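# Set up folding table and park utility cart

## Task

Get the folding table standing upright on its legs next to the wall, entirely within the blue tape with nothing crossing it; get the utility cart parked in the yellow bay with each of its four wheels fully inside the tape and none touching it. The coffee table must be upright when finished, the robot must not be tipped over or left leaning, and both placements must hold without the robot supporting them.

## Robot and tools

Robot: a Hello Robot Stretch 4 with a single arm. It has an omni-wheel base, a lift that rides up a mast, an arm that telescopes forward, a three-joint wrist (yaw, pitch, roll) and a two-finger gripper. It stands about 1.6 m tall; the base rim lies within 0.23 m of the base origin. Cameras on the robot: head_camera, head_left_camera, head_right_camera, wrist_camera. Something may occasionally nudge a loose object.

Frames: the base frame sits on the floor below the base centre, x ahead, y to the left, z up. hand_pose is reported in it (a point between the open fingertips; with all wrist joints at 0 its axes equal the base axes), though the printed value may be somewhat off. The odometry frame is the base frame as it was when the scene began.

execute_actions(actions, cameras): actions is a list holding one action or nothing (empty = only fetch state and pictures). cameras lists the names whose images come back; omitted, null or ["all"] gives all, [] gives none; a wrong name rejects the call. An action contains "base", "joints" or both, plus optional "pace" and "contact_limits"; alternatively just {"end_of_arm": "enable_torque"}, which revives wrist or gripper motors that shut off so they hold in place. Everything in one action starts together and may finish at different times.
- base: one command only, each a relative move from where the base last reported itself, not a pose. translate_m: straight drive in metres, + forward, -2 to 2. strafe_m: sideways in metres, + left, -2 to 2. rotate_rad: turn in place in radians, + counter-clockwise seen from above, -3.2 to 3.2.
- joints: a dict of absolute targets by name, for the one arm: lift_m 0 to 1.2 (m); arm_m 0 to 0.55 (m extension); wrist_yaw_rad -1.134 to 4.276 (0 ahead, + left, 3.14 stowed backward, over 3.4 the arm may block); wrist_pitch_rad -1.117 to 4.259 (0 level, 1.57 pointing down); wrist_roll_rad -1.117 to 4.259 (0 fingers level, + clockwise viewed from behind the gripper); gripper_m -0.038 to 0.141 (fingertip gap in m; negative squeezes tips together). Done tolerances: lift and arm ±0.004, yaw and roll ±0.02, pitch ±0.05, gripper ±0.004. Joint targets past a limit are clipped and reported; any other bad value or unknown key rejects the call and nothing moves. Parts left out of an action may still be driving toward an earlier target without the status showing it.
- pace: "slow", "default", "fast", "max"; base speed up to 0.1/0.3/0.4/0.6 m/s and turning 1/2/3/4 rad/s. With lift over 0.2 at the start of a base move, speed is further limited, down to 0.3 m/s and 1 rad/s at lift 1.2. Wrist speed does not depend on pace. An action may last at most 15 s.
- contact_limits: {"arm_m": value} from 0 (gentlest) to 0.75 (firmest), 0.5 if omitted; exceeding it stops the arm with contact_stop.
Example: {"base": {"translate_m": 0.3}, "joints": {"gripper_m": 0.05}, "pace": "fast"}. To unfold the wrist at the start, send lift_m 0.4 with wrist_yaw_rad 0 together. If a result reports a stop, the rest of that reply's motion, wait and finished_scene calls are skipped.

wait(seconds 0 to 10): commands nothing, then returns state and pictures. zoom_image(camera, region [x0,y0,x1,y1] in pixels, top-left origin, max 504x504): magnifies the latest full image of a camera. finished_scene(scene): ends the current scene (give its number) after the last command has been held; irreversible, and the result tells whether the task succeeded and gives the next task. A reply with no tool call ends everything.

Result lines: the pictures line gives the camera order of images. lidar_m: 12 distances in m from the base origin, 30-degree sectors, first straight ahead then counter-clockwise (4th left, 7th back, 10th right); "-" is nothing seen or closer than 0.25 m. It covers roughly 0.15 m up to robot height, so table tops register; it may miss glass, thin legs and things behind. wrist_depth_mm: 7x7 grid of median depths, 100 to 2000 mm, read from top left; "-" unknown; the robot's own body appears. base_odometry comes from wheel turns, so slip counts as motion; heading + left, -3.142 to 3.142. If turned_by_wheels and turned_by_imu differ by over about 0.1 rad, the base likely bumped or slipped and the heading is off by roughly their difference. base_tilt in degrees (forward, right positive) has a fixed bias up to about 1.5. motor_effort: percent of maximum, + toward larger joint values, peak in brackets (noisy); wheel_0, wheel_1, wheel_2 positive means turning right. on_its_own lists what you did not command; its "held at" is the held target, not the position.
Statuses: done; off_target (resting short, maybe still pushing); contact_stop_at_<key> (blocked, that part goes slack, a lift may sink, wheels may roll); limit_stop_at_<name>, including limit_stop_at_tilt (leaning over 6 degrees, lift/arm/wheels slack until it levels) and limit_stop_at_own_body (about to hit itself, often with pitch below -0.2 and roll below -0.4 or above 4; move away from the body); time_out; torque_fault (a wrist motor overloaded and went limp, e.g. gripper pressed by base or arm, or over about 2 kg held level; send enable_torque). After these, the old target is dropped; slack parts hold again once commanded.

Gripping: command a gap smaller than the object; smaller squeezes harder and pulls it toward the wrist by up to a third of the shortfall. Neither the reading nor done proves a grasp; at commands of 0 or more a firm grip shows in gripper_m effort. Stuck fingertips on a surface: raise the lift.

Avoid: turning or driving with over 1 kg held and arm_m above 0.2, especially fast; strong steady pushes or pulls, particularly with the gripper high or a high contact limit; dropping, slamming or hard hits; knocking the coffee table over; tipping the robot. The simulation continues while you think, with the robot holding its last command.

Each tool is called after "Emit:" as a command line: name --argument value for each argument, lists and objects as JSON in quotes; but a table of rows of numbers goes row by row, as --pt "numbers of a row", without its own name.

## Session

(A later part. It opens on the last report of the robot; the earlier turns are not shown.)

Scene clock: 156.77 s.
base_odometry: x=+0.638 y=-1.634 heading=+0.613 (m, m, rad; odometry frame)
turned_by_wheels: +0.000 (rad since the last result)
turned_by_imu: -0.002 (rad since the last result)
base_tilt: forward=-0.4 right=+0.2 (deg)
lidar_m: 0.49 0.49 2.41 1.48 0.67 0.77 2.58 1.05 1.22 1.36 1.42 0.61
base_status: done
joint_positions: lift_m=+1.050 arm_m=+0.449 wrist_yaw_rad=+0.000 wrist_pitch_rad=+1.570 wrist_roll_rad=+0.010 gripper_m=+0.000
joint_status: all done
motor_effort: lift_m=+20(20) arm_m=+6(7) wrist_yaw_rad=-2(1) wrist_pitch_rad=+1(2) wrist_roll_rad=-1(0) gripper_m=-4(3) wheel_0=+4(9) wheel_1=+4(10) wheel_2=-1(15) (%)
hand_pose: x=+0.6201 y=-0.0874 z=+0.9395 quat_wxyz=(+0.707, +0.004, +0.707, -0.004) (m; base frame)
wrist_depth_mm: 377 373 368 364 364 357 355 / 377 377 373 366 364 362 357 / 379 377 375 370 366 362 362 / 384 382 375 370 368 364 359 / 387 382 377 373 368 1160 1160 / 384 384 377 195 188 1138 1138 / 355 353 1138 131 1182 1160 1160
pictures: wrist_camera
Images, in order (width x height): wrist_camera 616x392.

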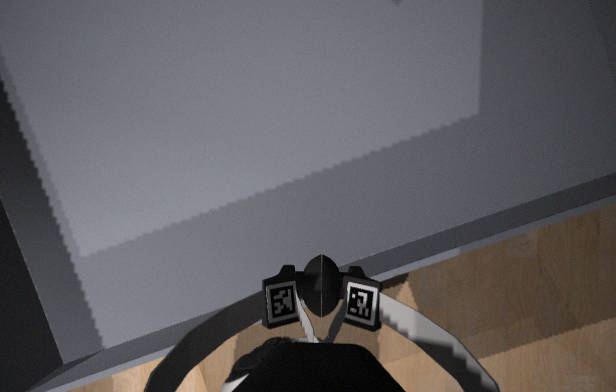

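Emit:
execute_actions --actions '[{"base":{"strafe_m":0.13},"joints":{"arm_m":0.48}}]' --cameras '[]'

Emit:
execute_actions --actions '[{"joints":{"lift_m":0.93}}]' --cameras '[]'

Emit:
execute_actions --actions '[{"base":{"translate_m":-0.75},"pace":"slow"}]' --cameras '["head_left_camera"]'

Emit:
execute_actions --actions '[{"base":{"translate_m":-0.8}}]' --cameras '["head_left_camera"]'

Scene clock: 164.00 s.
base_odometry: x=+0.563 y=-1.528 heading=+0.613 (m, m, rad; odometry frame)
turned_by_wheels: +0.000 (rad since the last result)
turned_by_imu: -0.001 (rad since the last result)
base_tilt: forward=-0.4 right=+0.1 (deg)
lidar_m: 0.46 2.23 2.29 1.51 0.57 0.61 2.58 1.14 1.24 1.48 1.54 0.57
base_status: done
joint_positions: lift_m=+1.050 arm_m=+0.479 wrist_yaw_rad=+0.000 wrist_pitch_rad=+1.570 wrist_roll_rad=+0.010 gripper_m=+0.000
joint_status: all done
motor_effort: lift_m=+20(20) arm_m=+6(6) wrist_yaw_rad=-3(2) wrist_pitch_rad=+1(0) wrist_roll_rad=+0(0) gripper_m=-4(4) wheel_0=-1(10) wheel_1=+2(13) wheel_2=+0(2) (%)
hand_pose: x=+0.6500 y=-0.0874 z=+0.9395 quat_wxyz=(+0.707, +0.004, +0.707, -0.004) (m; base frame)
wrist_depth_mm: 364 375 370 366 364 359 355 / 355 373 370 370 366 362 359 / 355 377 373 370 366 364 359 / 1205 377 377 373 370 366 362 / 1205 370 377 375 373 368 364 / 1229 366 379 196 188 349 334 / 1229 347 382 131 332 1160 1160
pictures: none
No camera images: the call's "cameras" was empty. Leave "cameras" out to get every camera's image.

Scene clock: 165.53 s.
base_odometry: x=+0.563 y=-1.528 heading=+0.613 (m, m, rad; odometry frame)
turned_by_wheels: +0.000 (rad since the last result)
turned_by_imu: -0.001 (rad since the last result)
base_tilt: forward=-0.4 right=+0.1 (deg)
lidar_m: 0.47 2.22 2.28 1.49 0.55 0.58 2.57 1.17 1.23 1.50 1.57 0.56
base_status: not commanded
joint_positions: lift_m=+0.930 arm_m=+0.479 wrist_yaw_rad=+0.000 wrist_pitch_rad=+1.570 wrist_roll_rad=+0.010 gripper_m=+0.000
joint_status: all done
motor_effort: lift_m=+15(16) arm_m=+6(6) wrist_yaw_rad=-2(3) wrist_pitch_rad=+1(1) wrist_roll_rad=+0(1) gripper_m=-6(4) wheel_0=+0(0) wheel_1=+2(2) wheel_2=+0(0) (%)
hand_pose: x=+0.6500 y=-0.0874 z=+0.8199 quat_wxyz=(+0.707, +0.004, +0.707, -0.004) (m; base frame)
wrist_depth_mm: 255 253 250 248 246 244 241 / 256 254 252 250 247 245 244 / 257 256 253 251 249 246 245 / 257 257 254 253 250 248 247 / 258 259 256 253 251 249 247 / 250 260 257 196 188 250 249 / 236 262 257 131 254 250 242
pictures: none
No camera images: the call's "cameras" was empty. Leave "cameras" out to get every camera's image.

Scene clock: 174.33 s.
base_odometry: x=-0.050 y=-1.959 heading=+0.612 (m, m, rad; odometry frame)
turned_by_wheels: -0.001 (rad since the last result)
turned_by_imu: -0.005 (rad since the last result)
base_tilt: forward=-0.4 right=+0.1 (deg)
lidar_m: 0.59 2.99 0.40 0.39 0.39 1.62 1.82 1.08 0.78 0.75 1.55 0.68
base_status: done
joint_positions: lift_m=+0.930 arm_m=+0.480 wrist_yaw_rad=+0.002 wrist_pitch_rad=+1.566 wrist_roll_rad=+0.010 gripper_m=+0.000
joint_status: not commanded
motor_effort: lift_m=+15(16) arm_m=+3(6) wrist_yaw_rad=-5(20) wrist_pitch_rad=+12(44) wrist_roll_rad=+1(4) gripper_m=-5(6) wheel_0=-9(15) wheel_1=-8(9) wheel_2=+4(16) (%)
hand_pose: x=+0.6519 y=-0.0874 z=+0.8199 quat_wxyz=(+0.709, +0.003, +0.705, -0.003) (m; base frame)
wrist_depth_mm: 1042 245 251 250 247 245 243 / 1060 249 253 250 248 246 244 / 1078 1078 253 251 250 248 246 / 1078 1060 245 253 250 248 246 / 1078 1078 251 254 252 218 1008 / 1098 1078 1060 193 186 1025 1025 / 778 960 1078 122 1060 1042 1042
pictures: head_left_camera
Images, in order (width x height): head_left_camera 420x672.

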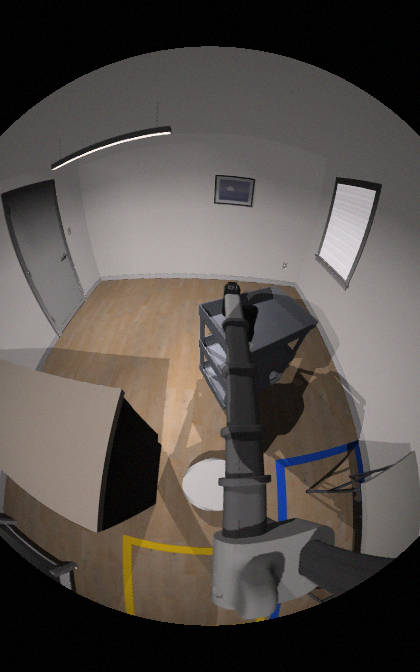

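Scene clock: 178.47 s.
base_odometry: x=-0.705 y=-2.418 heading=+0.611 (m, m, rad; odometry frame)
turned_by_wheels: -0.001 (rad since the last result)
turned_by_imu: -0.005 (rad since the last result)
base_tilt: forward=-0.3 right=+0.0 (deg)
lidar_m: 0.60 0.67 0.81 1.51 1.15 1.10 1.02 1.04 0.75 0.72 0.74 0.67
base_status: done
joint_positions: lift_m=+0.930 arm_m=+0.480 wrist_yaw_rad=+0.001 wrist_pitch_rad=+1.568 wrist_roll_rad=+0.010 gripper_m=+0.000
joint_status: not commanded
motor_effort: lift_m=+16(16) arm_m=+2(3) wrist_yaw_rad=-4(14) wrist_pitch_rad=+6(37) wrist_roll_rad=+1(1) gripper_m=-4(4) wheel_0=-5(11) wheel_1=-4(12) wheel_2=+2(16) (%)
hand_pose: x=+0.6512 y=-0.0874 z=+0.8199 quat_wxyz=(+0.708, +0.003, +0.706, -0.003) (m; base frame)
wrist_depth_mm: 691 242 250 249 246 244 242 / 699 831 251 248 247 246 243 / 691 946 251 251 249 247 246 / 691 991 244 253 250 248 246 / 1078 1098 250 253 252 230 200 / 1098 1078 1078 195 186 1025 1042 / 1098 1098 1078 121 1042 1042 1042
pictures: head_left_camera
Images, in order (width x height): head_left_camera 420x672.

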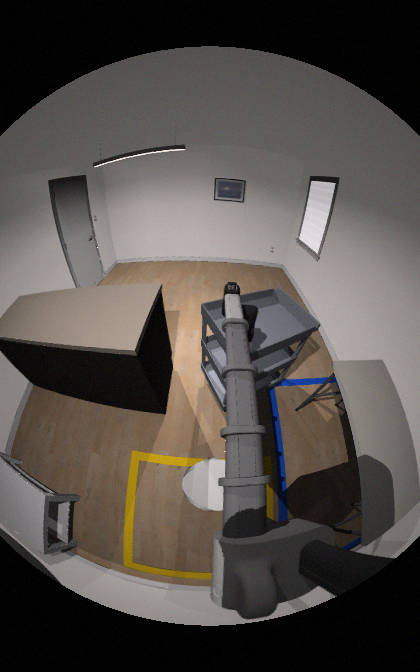

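Emit:
execute_actions --actions '[{"base":{"strafe_m":0.12},"pace":"slow"}]' --cameras '[]'

Emit:
execute_actions --actions '[{"base":{"translate_m":-0.4},"pace":"slow"}]' --cameras '["head_left_camera"]'

Scene clock: 186.13 s.
base_odometry: x=-0.774 y=-2.320 heading=+0.611 (m, m, rad; odometry frame)
turned_by_wheels: +0.000 (rad since the last result)
turned_by_imu: -0.003 (rad since the last result)
base_tilt: forward=-0.5 right=+0.1 (deg)
lidar_m: 0.57 0.63 0.79 1.50 1.04 1.07 1.03 1.05 0.88 0.84 0.90 0.64
base_status: done
joint_positions: lift_m=+0.930 arm_m=+0.480 wrist_yaw_rad=+0.001 wrist_pitch_rad=+1.570 wrist_roll_rad=+0.010 gripper_m=+0.000
joint_status: not commanded
motor_effort: lift_m=+16(16) arm_m=+3(2) wrist_yaw_rad=-4(5) wrist_pitch_rad=+2(13) wrist_roll_rad=+0(1) gripper_m=-5(5) wheel_0=-7(17) wheel_1=+4(8) wheel_2=+0(2) (%)
hand_pose: x=+0.6509 y=-0.0874 z=+0.8199 quat_wxyz=(+0.708, +0.003, +0.707, -0.003) (m; base frame)
wrist_depth_mm: 525 759 248 249 246 243 242 / 530 759 251 250 247 246 244 / 530 768 252 251 248 247 245 / 530 759 1042 252 250 248 246 / 525 1098 1060 253 251 249 248 / 1098 1098 1078 204 189 250 236 / 1098 1098 1078 122 204 182 200
pictures: none
No camera images: the call's "cameras" was empty. Leave "cameras" out to get every camera's image.

Scene clock: 191.40 s.
base_odometry: x=-1.101 y=-2.549 heading=+0.611 (m, m, rad; odometry frame)
turned_by_wheels: +0.000 (rad since the last result)
turned_by_imu: -0.001 (rad since the last result)
base_tilt: forward=-0.3 right=+0.0 (deg)
lidar_m: 0.61 1.00 1.36 0.94 0.92 0.66 0.64 0.65 0.88 0.84 0.89 0.66
base_status: done
joint_positions: lift_m=+0.930 arm_m=+0.480 wrist_yaw_rad=+0.002 wrist_pitch_rad=+1.566 wrist_roll_rad=+0.010 gripper_m=+0.000
joint_status: not commanded
motor_effort: lift_m=+16(16) arm_m=+2(3) wrist_yaw_rad=-7(19) wrist_pitch_rad=+12(42) wrist_roll_rad=+3(3) gripper_m=-4(5) wheel_0=-5(13) wheel_1=-6(9) wheel_2=+8(17) (%)
hand_pose: x=+0.6520 y=-0.0874 z=+0.8199 quat_wxyz=(+0.709, +0.003, +0.705, -0.003) (m; base frame)
wrist_depth_mm: 230 254 250 250 248 244 243 / 1060 240 252 250 247 245 244 / 1060 224 254 251 249 247 244 / 1098 1078 254 252 250 247 213 / 1078 1060 229 254 252 201 1042 / 1098 1078 189 195 183 1060 1060 / 1098 1098 1078 120 1042 1042 1042
pictures: head_left_camera
Images, in order (width x height): head_left_camera 420x672.

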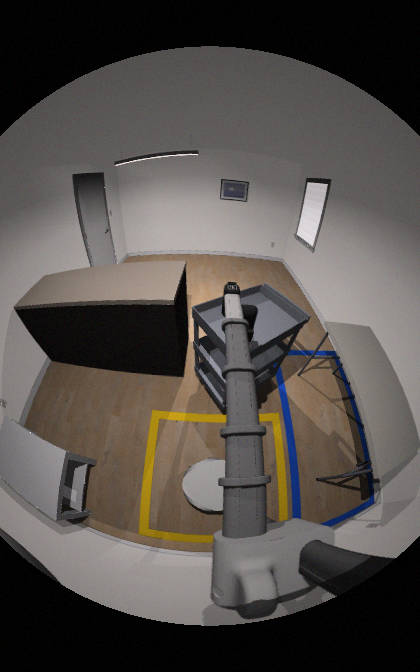

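Emit:
execute_actions --actions '[{"base":{"translate_m":-0.3},"joints":{"arm_m":0.2},"pace":"slow"}]' --cameras '[]'

Emit:
execute_actions --actions '[{"base":{"strafe_m":0.3},"pace":"slow"}]' --cameras '["head_left_camera"]'

Scene clock: 198.70 s.
base_odometry: x=-1.347 y=-2.721 heading=+0.611 (m, m, rad; odometry frame)
turned_by_wheels: +0.000 (rad since the last result)
turned_by_imu: -0.003 (rad since the last result)
base_tilt: forward=-0.4 right=+0.1 (deg)
lidar_m: 0.32 0.47 1.00 0.94 0.49 0.35 0.32 0.34 0.46 0.88 0.88 0.32
base_status: done
joint_positions: lift_m=+0.930 arm_m=+0.201 wrist_yaw_rad=+0.001 wrist_pitch_rad=+1.566 wrist_roll_rad=+0.010 gripper_m=+0.000
joint_status: all done
motor_effort: lift_m=+16(16) arm_m=-7(9) wrist_yaw_rad=-4(15) wrist_pitch_rad=+11(34) wrist_roll_rad=+1(3) gripper_m=-4(5) wheel_0=-4(10) wheel_1=-5(6) wheel_2=+7(18) (%)
hand_pose: x=+0.3735 y=-0.0874 z=+0.8199 quat_wxyz=(+0.709, +0.003, +0.705, -0.003) (m; base frame)
wrist_depth_mm: 256 254 252 249 248 246 1008 / 257 255 254 251 249 236 1008 / 259 257 253 252 249 225 1008 / 211 256 256 253 250 1042 1025 / 1118 207 255 254 231 1042 1042 / 1078 1078 187 193 184 1042 1008 / 1098 1098 866 120 1060 1042 1042
pictures: none
No camera images: the call's "cameras" was empty. Leave "cameras" out to get every camera's image.

Scene clock: 202.83 s.
base_odometry: x=-1.519 y=-2.475 heading=+0.611 (m, m, rad; odometry frame)
turned_by_wheels: +0.000 (rad since the last result)
turned_by_imu: -0.001 (rad since the last result)
base_tilt: forward=-0.4 right=+0.1 (deg)
lidar_m: 0.33 1.30 0.68 0.65 0.49 0.34 0.33 0.33 0.46 1.17 0.34 0.28
base_status: done
joint_positions: lift_m=+0.930 arm_m=+0.201 wrist_yaw_rad=+0.001 wrist_pitch_rad=+1.566 wrist_roll_rad=+0.010 gripper_m=+0.000
joint_status: not commanded
motor_effort: lift_m=+16(16) arm_m=-7(7) wrist_yaw_rad=-5(5) wrist_pitch_rad=+11(18) wrist_roll_rad=+0(0) gripper_m=-3(6) wheel_0=-5(12) wheel_1=+5(9) wheel_2=+0(7) (%)
hand_pose: x=+0.3735 y=-0.0874 z=+0.8199 quat_wxyz=(+0.709, +0.003, +0.706, -0.003) (m; base frame)
wrist_depth_mm: 1060 208 250 249 247 246 244 / 1078 208 252 251 249 247 245 / 1078 231 255 253 249 248 246 / 206 252 255 253 251 248 247 / 1078 207 255 255 253 250 249 / 1098 1078 187 194 189 252 250 / 1098 1118 866 121 236 253 251
pictures: head_left_camera
Images, in order (width x height): head_left_camera 420x672.

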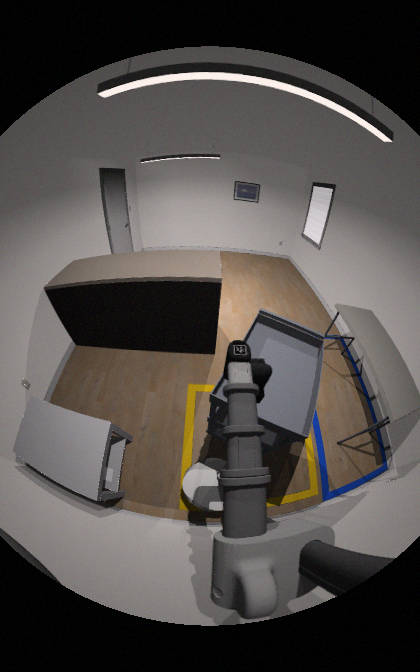

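Emit:
execute_actions --actions '[{"joints":{"lift_m":1.08}}]' --cameras '[]'

Emit:
execute_actions --actions '[{"base":{"strafe_m":0.33},"joints":{"arm_m":0}}]' --cameras '[]'

Emit:
execute_actions --actions '[{"base":{"translate_m":0.56}}]' --cameras '[]'

Emit:
execute_actions --actions '[{"base":{"rotate_rad":-1.55},"joints":{"arm_m":0.38}}]' --cameras '["wrist_camera"]'

Scene clock: 211.00 s.
base_odometry: x=-1.519 y=-2.475 heading=+0.611 (m, m, rad; odometry frame)
turned_by_wheels: +0.000 (rad since the last result)
turned_by_imu: -0.001 (rad since the last result)
base_tilt: forward=-0.3 right=+0.1 (deg)
lidar_m: 0.33 1.31 0.70 0.66 0.49 0.35 0.33 0.34 0.46 1.15 0.35 0.32
base_status: not commanded
joint_positions: lift_m=+1.080 arm_m=+0.201 wrist_yaw_rad=+0.000 wrist_pitch_rad=+1.570 wrist_roll_rad=+0.010 gripper_m=+0.000
joint_status: all done
motor_effort: lift_m=+20(22) arm_m=-6(7) wrist_yaw_rad=-3(5) wrist_pitch_rad=+2(10) wrist_roll_rad=-1(1) gripper_m=-4(5) wheel_0=-4(5) wheel_1=+6(5) wheel_2=+0(0) (%)
hand_pose: x=+0.3724 y=-0.0874 z=+0.9695 quat_wxyz=(+0.707, +0.004, +0.707, -0.004) (m; base frame)
wrist_depth_mm: 1205 1205 1182 397 392 392 384 / 1229 1229 1182 399 394 389 387 / 1255 1205 402 402 397 394 389 / 1229 1229 404 404 402 397 389 / 1098 1205 1229 404 402 399 394 / 1118 1229 1025 195 188 402 399 / 1098 1255 1025 131 1182 353 399
pictures: none
No camera images: the call's "cameras" was empty. Leave "cameras" out to get every camera's image.

Scene clock: 213.43 s.
base_odometry: x=-1.708 y=-2.205 heading=+0.611 (m, m, rad; odometry frame)
turned_by_wheels: +0.000 (rad since the last result)
turned_by_imu: +0.001 (rad since the last result)
base_tilt: forward=-0.5 right=-0.1 (deg)
lidar_m: 1.24 1.29 0.34 0.31 0.35 0.35 0.33 0.33 0.47 1.30 0.50 0.45
base_status: done
joint_positions: lift_m=+1.080 arm_m=+0.001 wrist_yaw_rad=+0.000 wrist_pitch_rad=+1.570 wrist_roll_rad=+0.010 gripper_m=+0.000
joint_status: all done
motor_effort: lift_m=+19(20) arm_m=-7(7) wrist_yaw_rad=-2(4) wrist_pitch_rad=+0(2) wrist_roll_rad=-1(1) gripper_m=-3(4) wheel_0=-2(9) wheel_1=+3(11) wheel_2=+0(5) (%)
hand_pose: x=+0.1722 y=-0.0874 z=+0.9696 quat_wxyz=(+0.707, +0.004, +0.707, -0.004) (m; base frame)
wrist_depth_mm: 1229 1205 1205 1182 1160 699 382 / 1205 1205 1182 1182 1205 707 707 / 768 1078 1205 1205 1182 1042 699 / 778 1060 1229 1042 1205 1182 1182 / 778 1078 991 991 1205 1160 1182 / 778 1078 1008 195 189 1182 1205 / 788 831 1138 131 1182 1118 1182
pictures: none
No camera images: the call's "cameras" was empty. Leave "cameras" out to get every camera's image.

Scene clock: 216.77 s.
base_odometry: x=-1.250 y=-1.884 heading=+0.611 (m, m, rad; odometry frame)
turned_by_wheels: +0.000 (rad since the last result)
turned_by_imu: -0.001 (rad since the last result)
base_tilt: forward=-0.7 right=+0.1 (deg)
lidar_m: 0.68 0.71 1.00 0.92 0.41 0.50 0.89 0.92 0.28 0.30 0.38 0.71
base_status: done
joint_positions: lift_m=+1.080 arm_m=+0.001 wrist_yaw_rad=+0.000 wrist_pitch_rad=+1.570 wrist_roll_rad=+0.010 gripper_m=+0.000
joint_status: not commanded
motor_effort: lift_m=+19(19) arm_m=-6(6) wrist_yaw_rad=-2(2) wrist_pitch_rad=+1(0) wrist_roll_rad=+0(1) gripper_m=-4(4) wheel_0=+3(7) wheel_1=+4(8) wheel_2=-4(12) (%)
hand_pose: x=+0.1722 y=-0.0874 z=+0.9696 quat_wxyz=(+0.707, +0.004, +0.707, -0.004) (m; base frame)
wrist_depth_mm: 1229 1205 1182 1205 1160 1160 1160 / 1229 1205 1205 1182 1182 1160 1182 / 1255 1255 1229 1182 1205 1160 699 / 1255 1229 1229 1078 1229 1025 715 / 1281 1229 1008 1008 1182 732 715 / 1229 1255 1008 195 189 723 715 / 1078 1078 1229 131 842 732 723
pictures: none
No camera images: the call's "cameras" was empty. Leave "cameras" out to get every camera's image.

Scene clock: 219.20 s.
base_odometry: x=-1.250 y=-1.884 heading=-0.938 (m, m, rad; odometry frame)
turned_by_wheels: -1.549 (rad since the last result)
turned_by_imu: -1.577 (rad since the last result)
base_tilt: forward=-0.4 right=-0.1 (deg)
lidar_m: 0.29 0.41 0.72 0.69 0.70 1.03 0.92 0.39 0.50 0.87 0.95 0.28
base_status: done
joint_positions: lift_m=+1.080 arm_m=+0.379 wrist_yaw_rad=+0.000 wrist_pitch_rad=+1.570 wrist_roll_rad=+0.010 gripper_m=+0.000
joint_status: all done
motor_effort: lift_m=+19(19) arm_m=+7(8) wrist_yaw_rad=-2(3) wrist_pitch_rad=+2(2) wrist_roll_rad=+0(1) gripper_m=-5(4) wheel_0=+3(7) wheel_1=+6(8) wheel_2=+3(10) (%)
hand_pose: x=+0.5501 y=-0.0874 z=+0.9696 quat_wxyz=(+0.707, +0.004, +0.707, -0.004) (m; base frame)
wrist_depth_mm: 407 404 402 397 392 351 1160 / 413 407 402 399 394 392 357 / 410 407 407 402 399 392 389 / 415 410 407 404 399 397 377 / 418 415 410 404 402 397 373 / 394 415 410 196 187 397 1182 / 976 377 415 131 407 338 1182
pictures: wrist_camera
Images, in order (width x height): wrist_camera 616x392.

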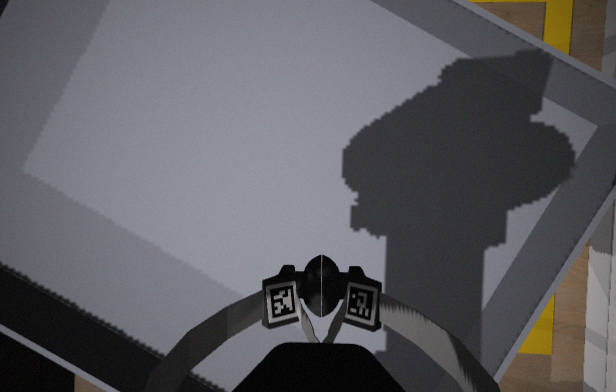

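Emit:
execute_actions --actions '[{"joints":{"lift_m":0.93}}]' --cameras '[]'

Emit:
execute_actions --actions '[{"base":{"strafe_m":-0.55},"pace":"slow"}]' --cameras '[]'

Emit:
execute_actions --actions '[{"joints":{"lift_m":1.08}}]' --cameras '[]'

Emit:
execute_actions --actions '[{"base":{"strafe_m":0.55},"joints":{"arm_m":0}}]' --cameras '[]'

Emit:
execute_actions --actions '[{"base":{"translate_m":-0.3},"joints":{"lift_m":0.45}}]' --cameras '["head_camera","head_left_camera"]'

Scene clock: 225.37 s.
base_odometry: x=-1.250 y=-1.884 heading=-0.938 (m, m, rad; odometry frame)
turned_by_wheels: +0.000 (rad since the last result)
turned_by_imu: -0.002 (rad since the last result)
base_tilt: forward=-0.4 right=+0.1 (deg)
lidar_m: 0.30 0.42 0.72 0.67 0.73 1.03 0.89 0.38 0.50 0.87 0.92 0.29
base_status: not commanded
joint_positions: lift_m=+0.930 arm_m=+0.379 wrist_yaw_rad=+0.000 wrist_pitch_rad=+1.570 wrist_roll_rad=+0.010 gripper_m=+0.000
joint_status: all done
motor_effort: lift_m=+15(18) arm_m=+6(7) wrist_yaw_rad=-3(3) wrist_pitch_rad=+1(1) wrist_roll_rad=+1(1) gripper_m=-3(3) wheel_0=+3(3) wheel_1=+6(6) wheel_2=+3(3) (%)
hand_pose: x=+0.5501 y=-0.0874 z=+0.8199 quat_wxyz=(+0.707, +0.004, +0.707, -0.004) (m; base frame)
wrist_depth_mm: 255 253 250 249 246 244 242 / 256 253 252 250 247 245 244 / 259 257 253 251 248 247 244 / 259 257 255 252 249 249 246 / 262 259 256 254 252 248 247 / 263 259 257 195 188 250 248 / 264 262 258 131 253 251 250
pictures: none
No camera images: the call's "cameras" was empty. Leave "cameras" out to get every camera's image.

Scene clock: 232.03 s.
base_odometry: x=-1.693 y=-2.209 heading=-0.938 (m, m, rad; odometry frame)
turned_by_wheels: +0.000 (rad since the last result)
turned_by_imu: -0.001 (rad since the last result)
base_tilt: forward=-0.6 right=+0.1 (deg)
lidar_m: 0.25 0.25 0.56 1.22 1.29 0.35 0.35 0.38 0.35 0.32 0.35 0.52
base_status: done
joint_positions: lift_m=+0.930 arm_m=+0.379 wrist_yaw_rad=+0.001 wrist_pitch_rad=+1.568 wrist_roll_rad=+0.010 gripper_m=+0.000
joint_status: not commanded
motor_effort: lift_m=+15(15) arm_m=+5(6) wrist_yaw_rad=-5(8) wrist_pitch_rad=+7(17) wrist_roll_rad=+0(0) gripper_m=-3(6) wheel_0=+7(18) wheel_1=-6(9) wheel_2=+0(1) (%)
hand_pose: x=+0.5510 y=-0.0874 z=+0.8199 quat_wxyz=(+0.708, +0.003, +0.706, -0.003) (m; base frame)
wrist_depth_mm: 256 253 213 1042 1025 699 466 / 257 255 252 221 1025 699 462 / 258 256 255 251 244 591 459 / 259 258 255 253 250 627 452 / 262 259 256 253 229 668 449 / 264 260 257 196 183 661 449 / 265 260 258 121 960 569 445
pictures: none
No camera images: the call's "cameras" was empty. Leave "cameras" out to get every camera's image.

Scene clock: 233.73 s.
base_odometry: x=-1.693 y=-2.209 heading=-0.938 (m, m, rad; odometry frame)
turned_by_wheels: +0.000 (rad since the last result)
turned_by_imu: -0.001 (rad since the last result)
base_tilt: forward=-0.5 right=+0.1 (deg)
lidar_m: 0.25 0.25 0.54 1.23 1.31 0.36 0.36 0.37 0.34 0.32 0.34 0.50
base_status: not commanded
joint_positions: lift_m=+1.080 arm_m=+0.379 wrist_yaw_rad=+0.000 wrist_pitch_rad=+1.570 wrist_roll_rad=+0.010 gripper_m=+0.000
joint_status: all done
motor_effort: lift_m=+20(20) arm_m=+5(5) wrist_yaw_rad=-3(4) wrist_pitch_rad=+2(6) wrist_roll_rad=+1(1) gripper_m=-4(5) wheel_0=+6(6) wheel_1=-6(5) wheel_2=+0(1) (%)
hand_pose: x=+0.5504 y=-0.0874 z=+0.9695 quat_wxyz=(+0.708, +0.003, +0.707, -0.003) (m; base frame)
wrist_depth_mm: 407 404 1205 1182 1182 699 459 / 410 404 402 1205 1182 691 459 / 410 407 399 404 1098 683 452 / 413 410 407 402 960 676 449 / 418 413 410 402 1160 668 445 / 418 418 410 195 187 661 445 / 421 418 413 131 1138 549 439
pictures: none
No camera images: the call's "cameras" was empty. Leave "cameras" out to get every camera's image.

Scene clock: 236.90 s.
base_odometry: x=-1.249 y=-1.884 heading=-0.938 (m, m, rad; odometry frame)
turned_by_wheels: +0.000 (rad since the last result)
turned_by_imu: +0.001 (rad since the last result)
base_tilt: forward=-0.4 right=-0.1 (deg)
lidar_m: 0.41 1.54 0.71 0.66 0.71 1.06 0.92 0.41 0.49 0.88 0.41 0.39
base_status: done
joint_positions: lift_m=+1.080 arm_m=+0.001 wrist_yaw_rad=+0.000 wrist_pitch_rad=+1.570 wrist_roll_rad=+0.010 gripper_m=+0.000
joint_status: all done
motor_effort: lift_m=+20(20) arm_m=-6(7) wrist_yaw_rad=-2(3) wrist_pitch_rad=-1(1) wrist_roll_rad=-1(1) gripper_m=-3(5) wheel_0=-2(10) wheel_1=+4(12) wheel_2=+0(2) (%)
hand_pose: x=+0.1722 y=-0.0874 z=+0.9696 quat_wxyz=(+0.707, +0.004, +0.707, -0.004) (m; base frame)
wrist_depth_mm: 1229 1229 1205 707 370 389 387 / 1205 1229 1205 891 715 402 349 / 1182 1255 1205 1205 1025 707 699 / 1078 1229 1229 1078 1205 1182 1160 / 1078 1229 1008 991 1205 1205 1160 / 1118 1255 1025 195 187 1182 1205 / 1118 1255 1229 131 1205 1205 1205
pictures: none
No camera images: the call's "cameras" was empty. Leave "cameras" out to get every camera's image.

Scene clock: 240.30 s.
base_odometry: x=-1.427 y=-1.642 heading=-0.938 (m, m, rad; odometry frame)
turned_by_wheels: +0.000 (rad since the last result)
turned_by_imu: -0.002 (rad since the last result)
base_tilt: forward=-0.4 right=+0.1 (deg)
lidar_m: 0.67 1.87 0.71 0.69 0.73 1.03 0.81 0.32 0.25 0.27 0.73 0.65
base_status: done
joint_positions: lift_m=+0.450 arm_m=+0.001 wrist_yaw_rad=+0.000 wrist_pitch_rad=+1.570 wrist_roll_rad=+0.010 gripper_m=+0.000
joint_status: all done
motor_effort: lift_m=+15(19) arm_m=-6(6) wrist_yaw_rad=-1(2) wrist_pitch_rad=+0(0) wrist_roll_rad=-2(0) gripper_m=-4(3) wheel_0=-3(9) wheel_1=-5(11) wheel_2=+2(8) (%)
hand_pose: x=+0.1722 y=-0.0874 z=+0.3399 quat_wxyz=(+0.707, +0.004, +0.707, -0.004) (m; base frame)
wrist_depth_mm: 574 569 564 559 554 549 544 / 580 569 569 564 559 549 549 / 585 580 569 564 564 559 554 / 580 580 574 564 564 559 554 / 585 370 359 357 564 559 559 / 597 364 359 195 187 569 564 / 373 366 362 131 357 569 559
pictures: head_camera, head_left_camera
Images, in order (width x height): head_camera 420x560, head_left_camera 420x672.

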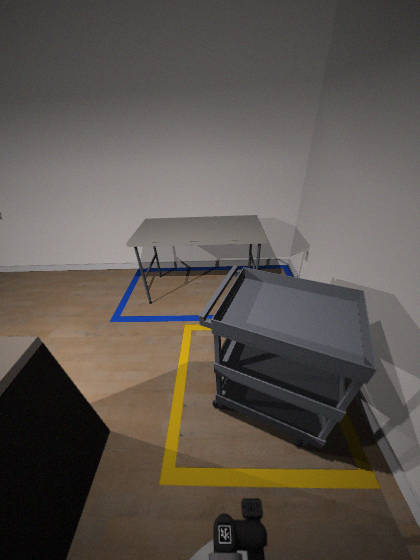

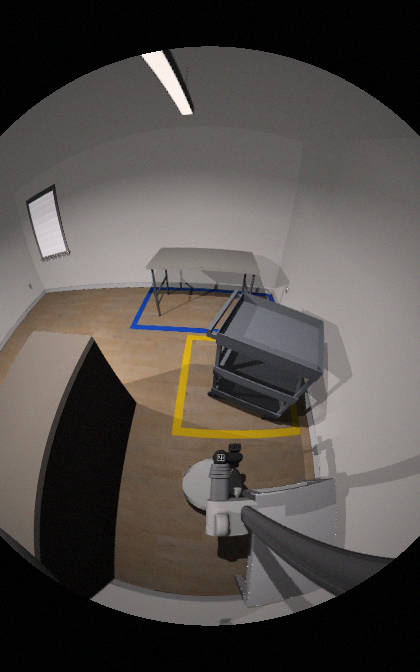

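Looks inside.

Emit:
finished_scene --scene 2

The scene is finished: the task was done.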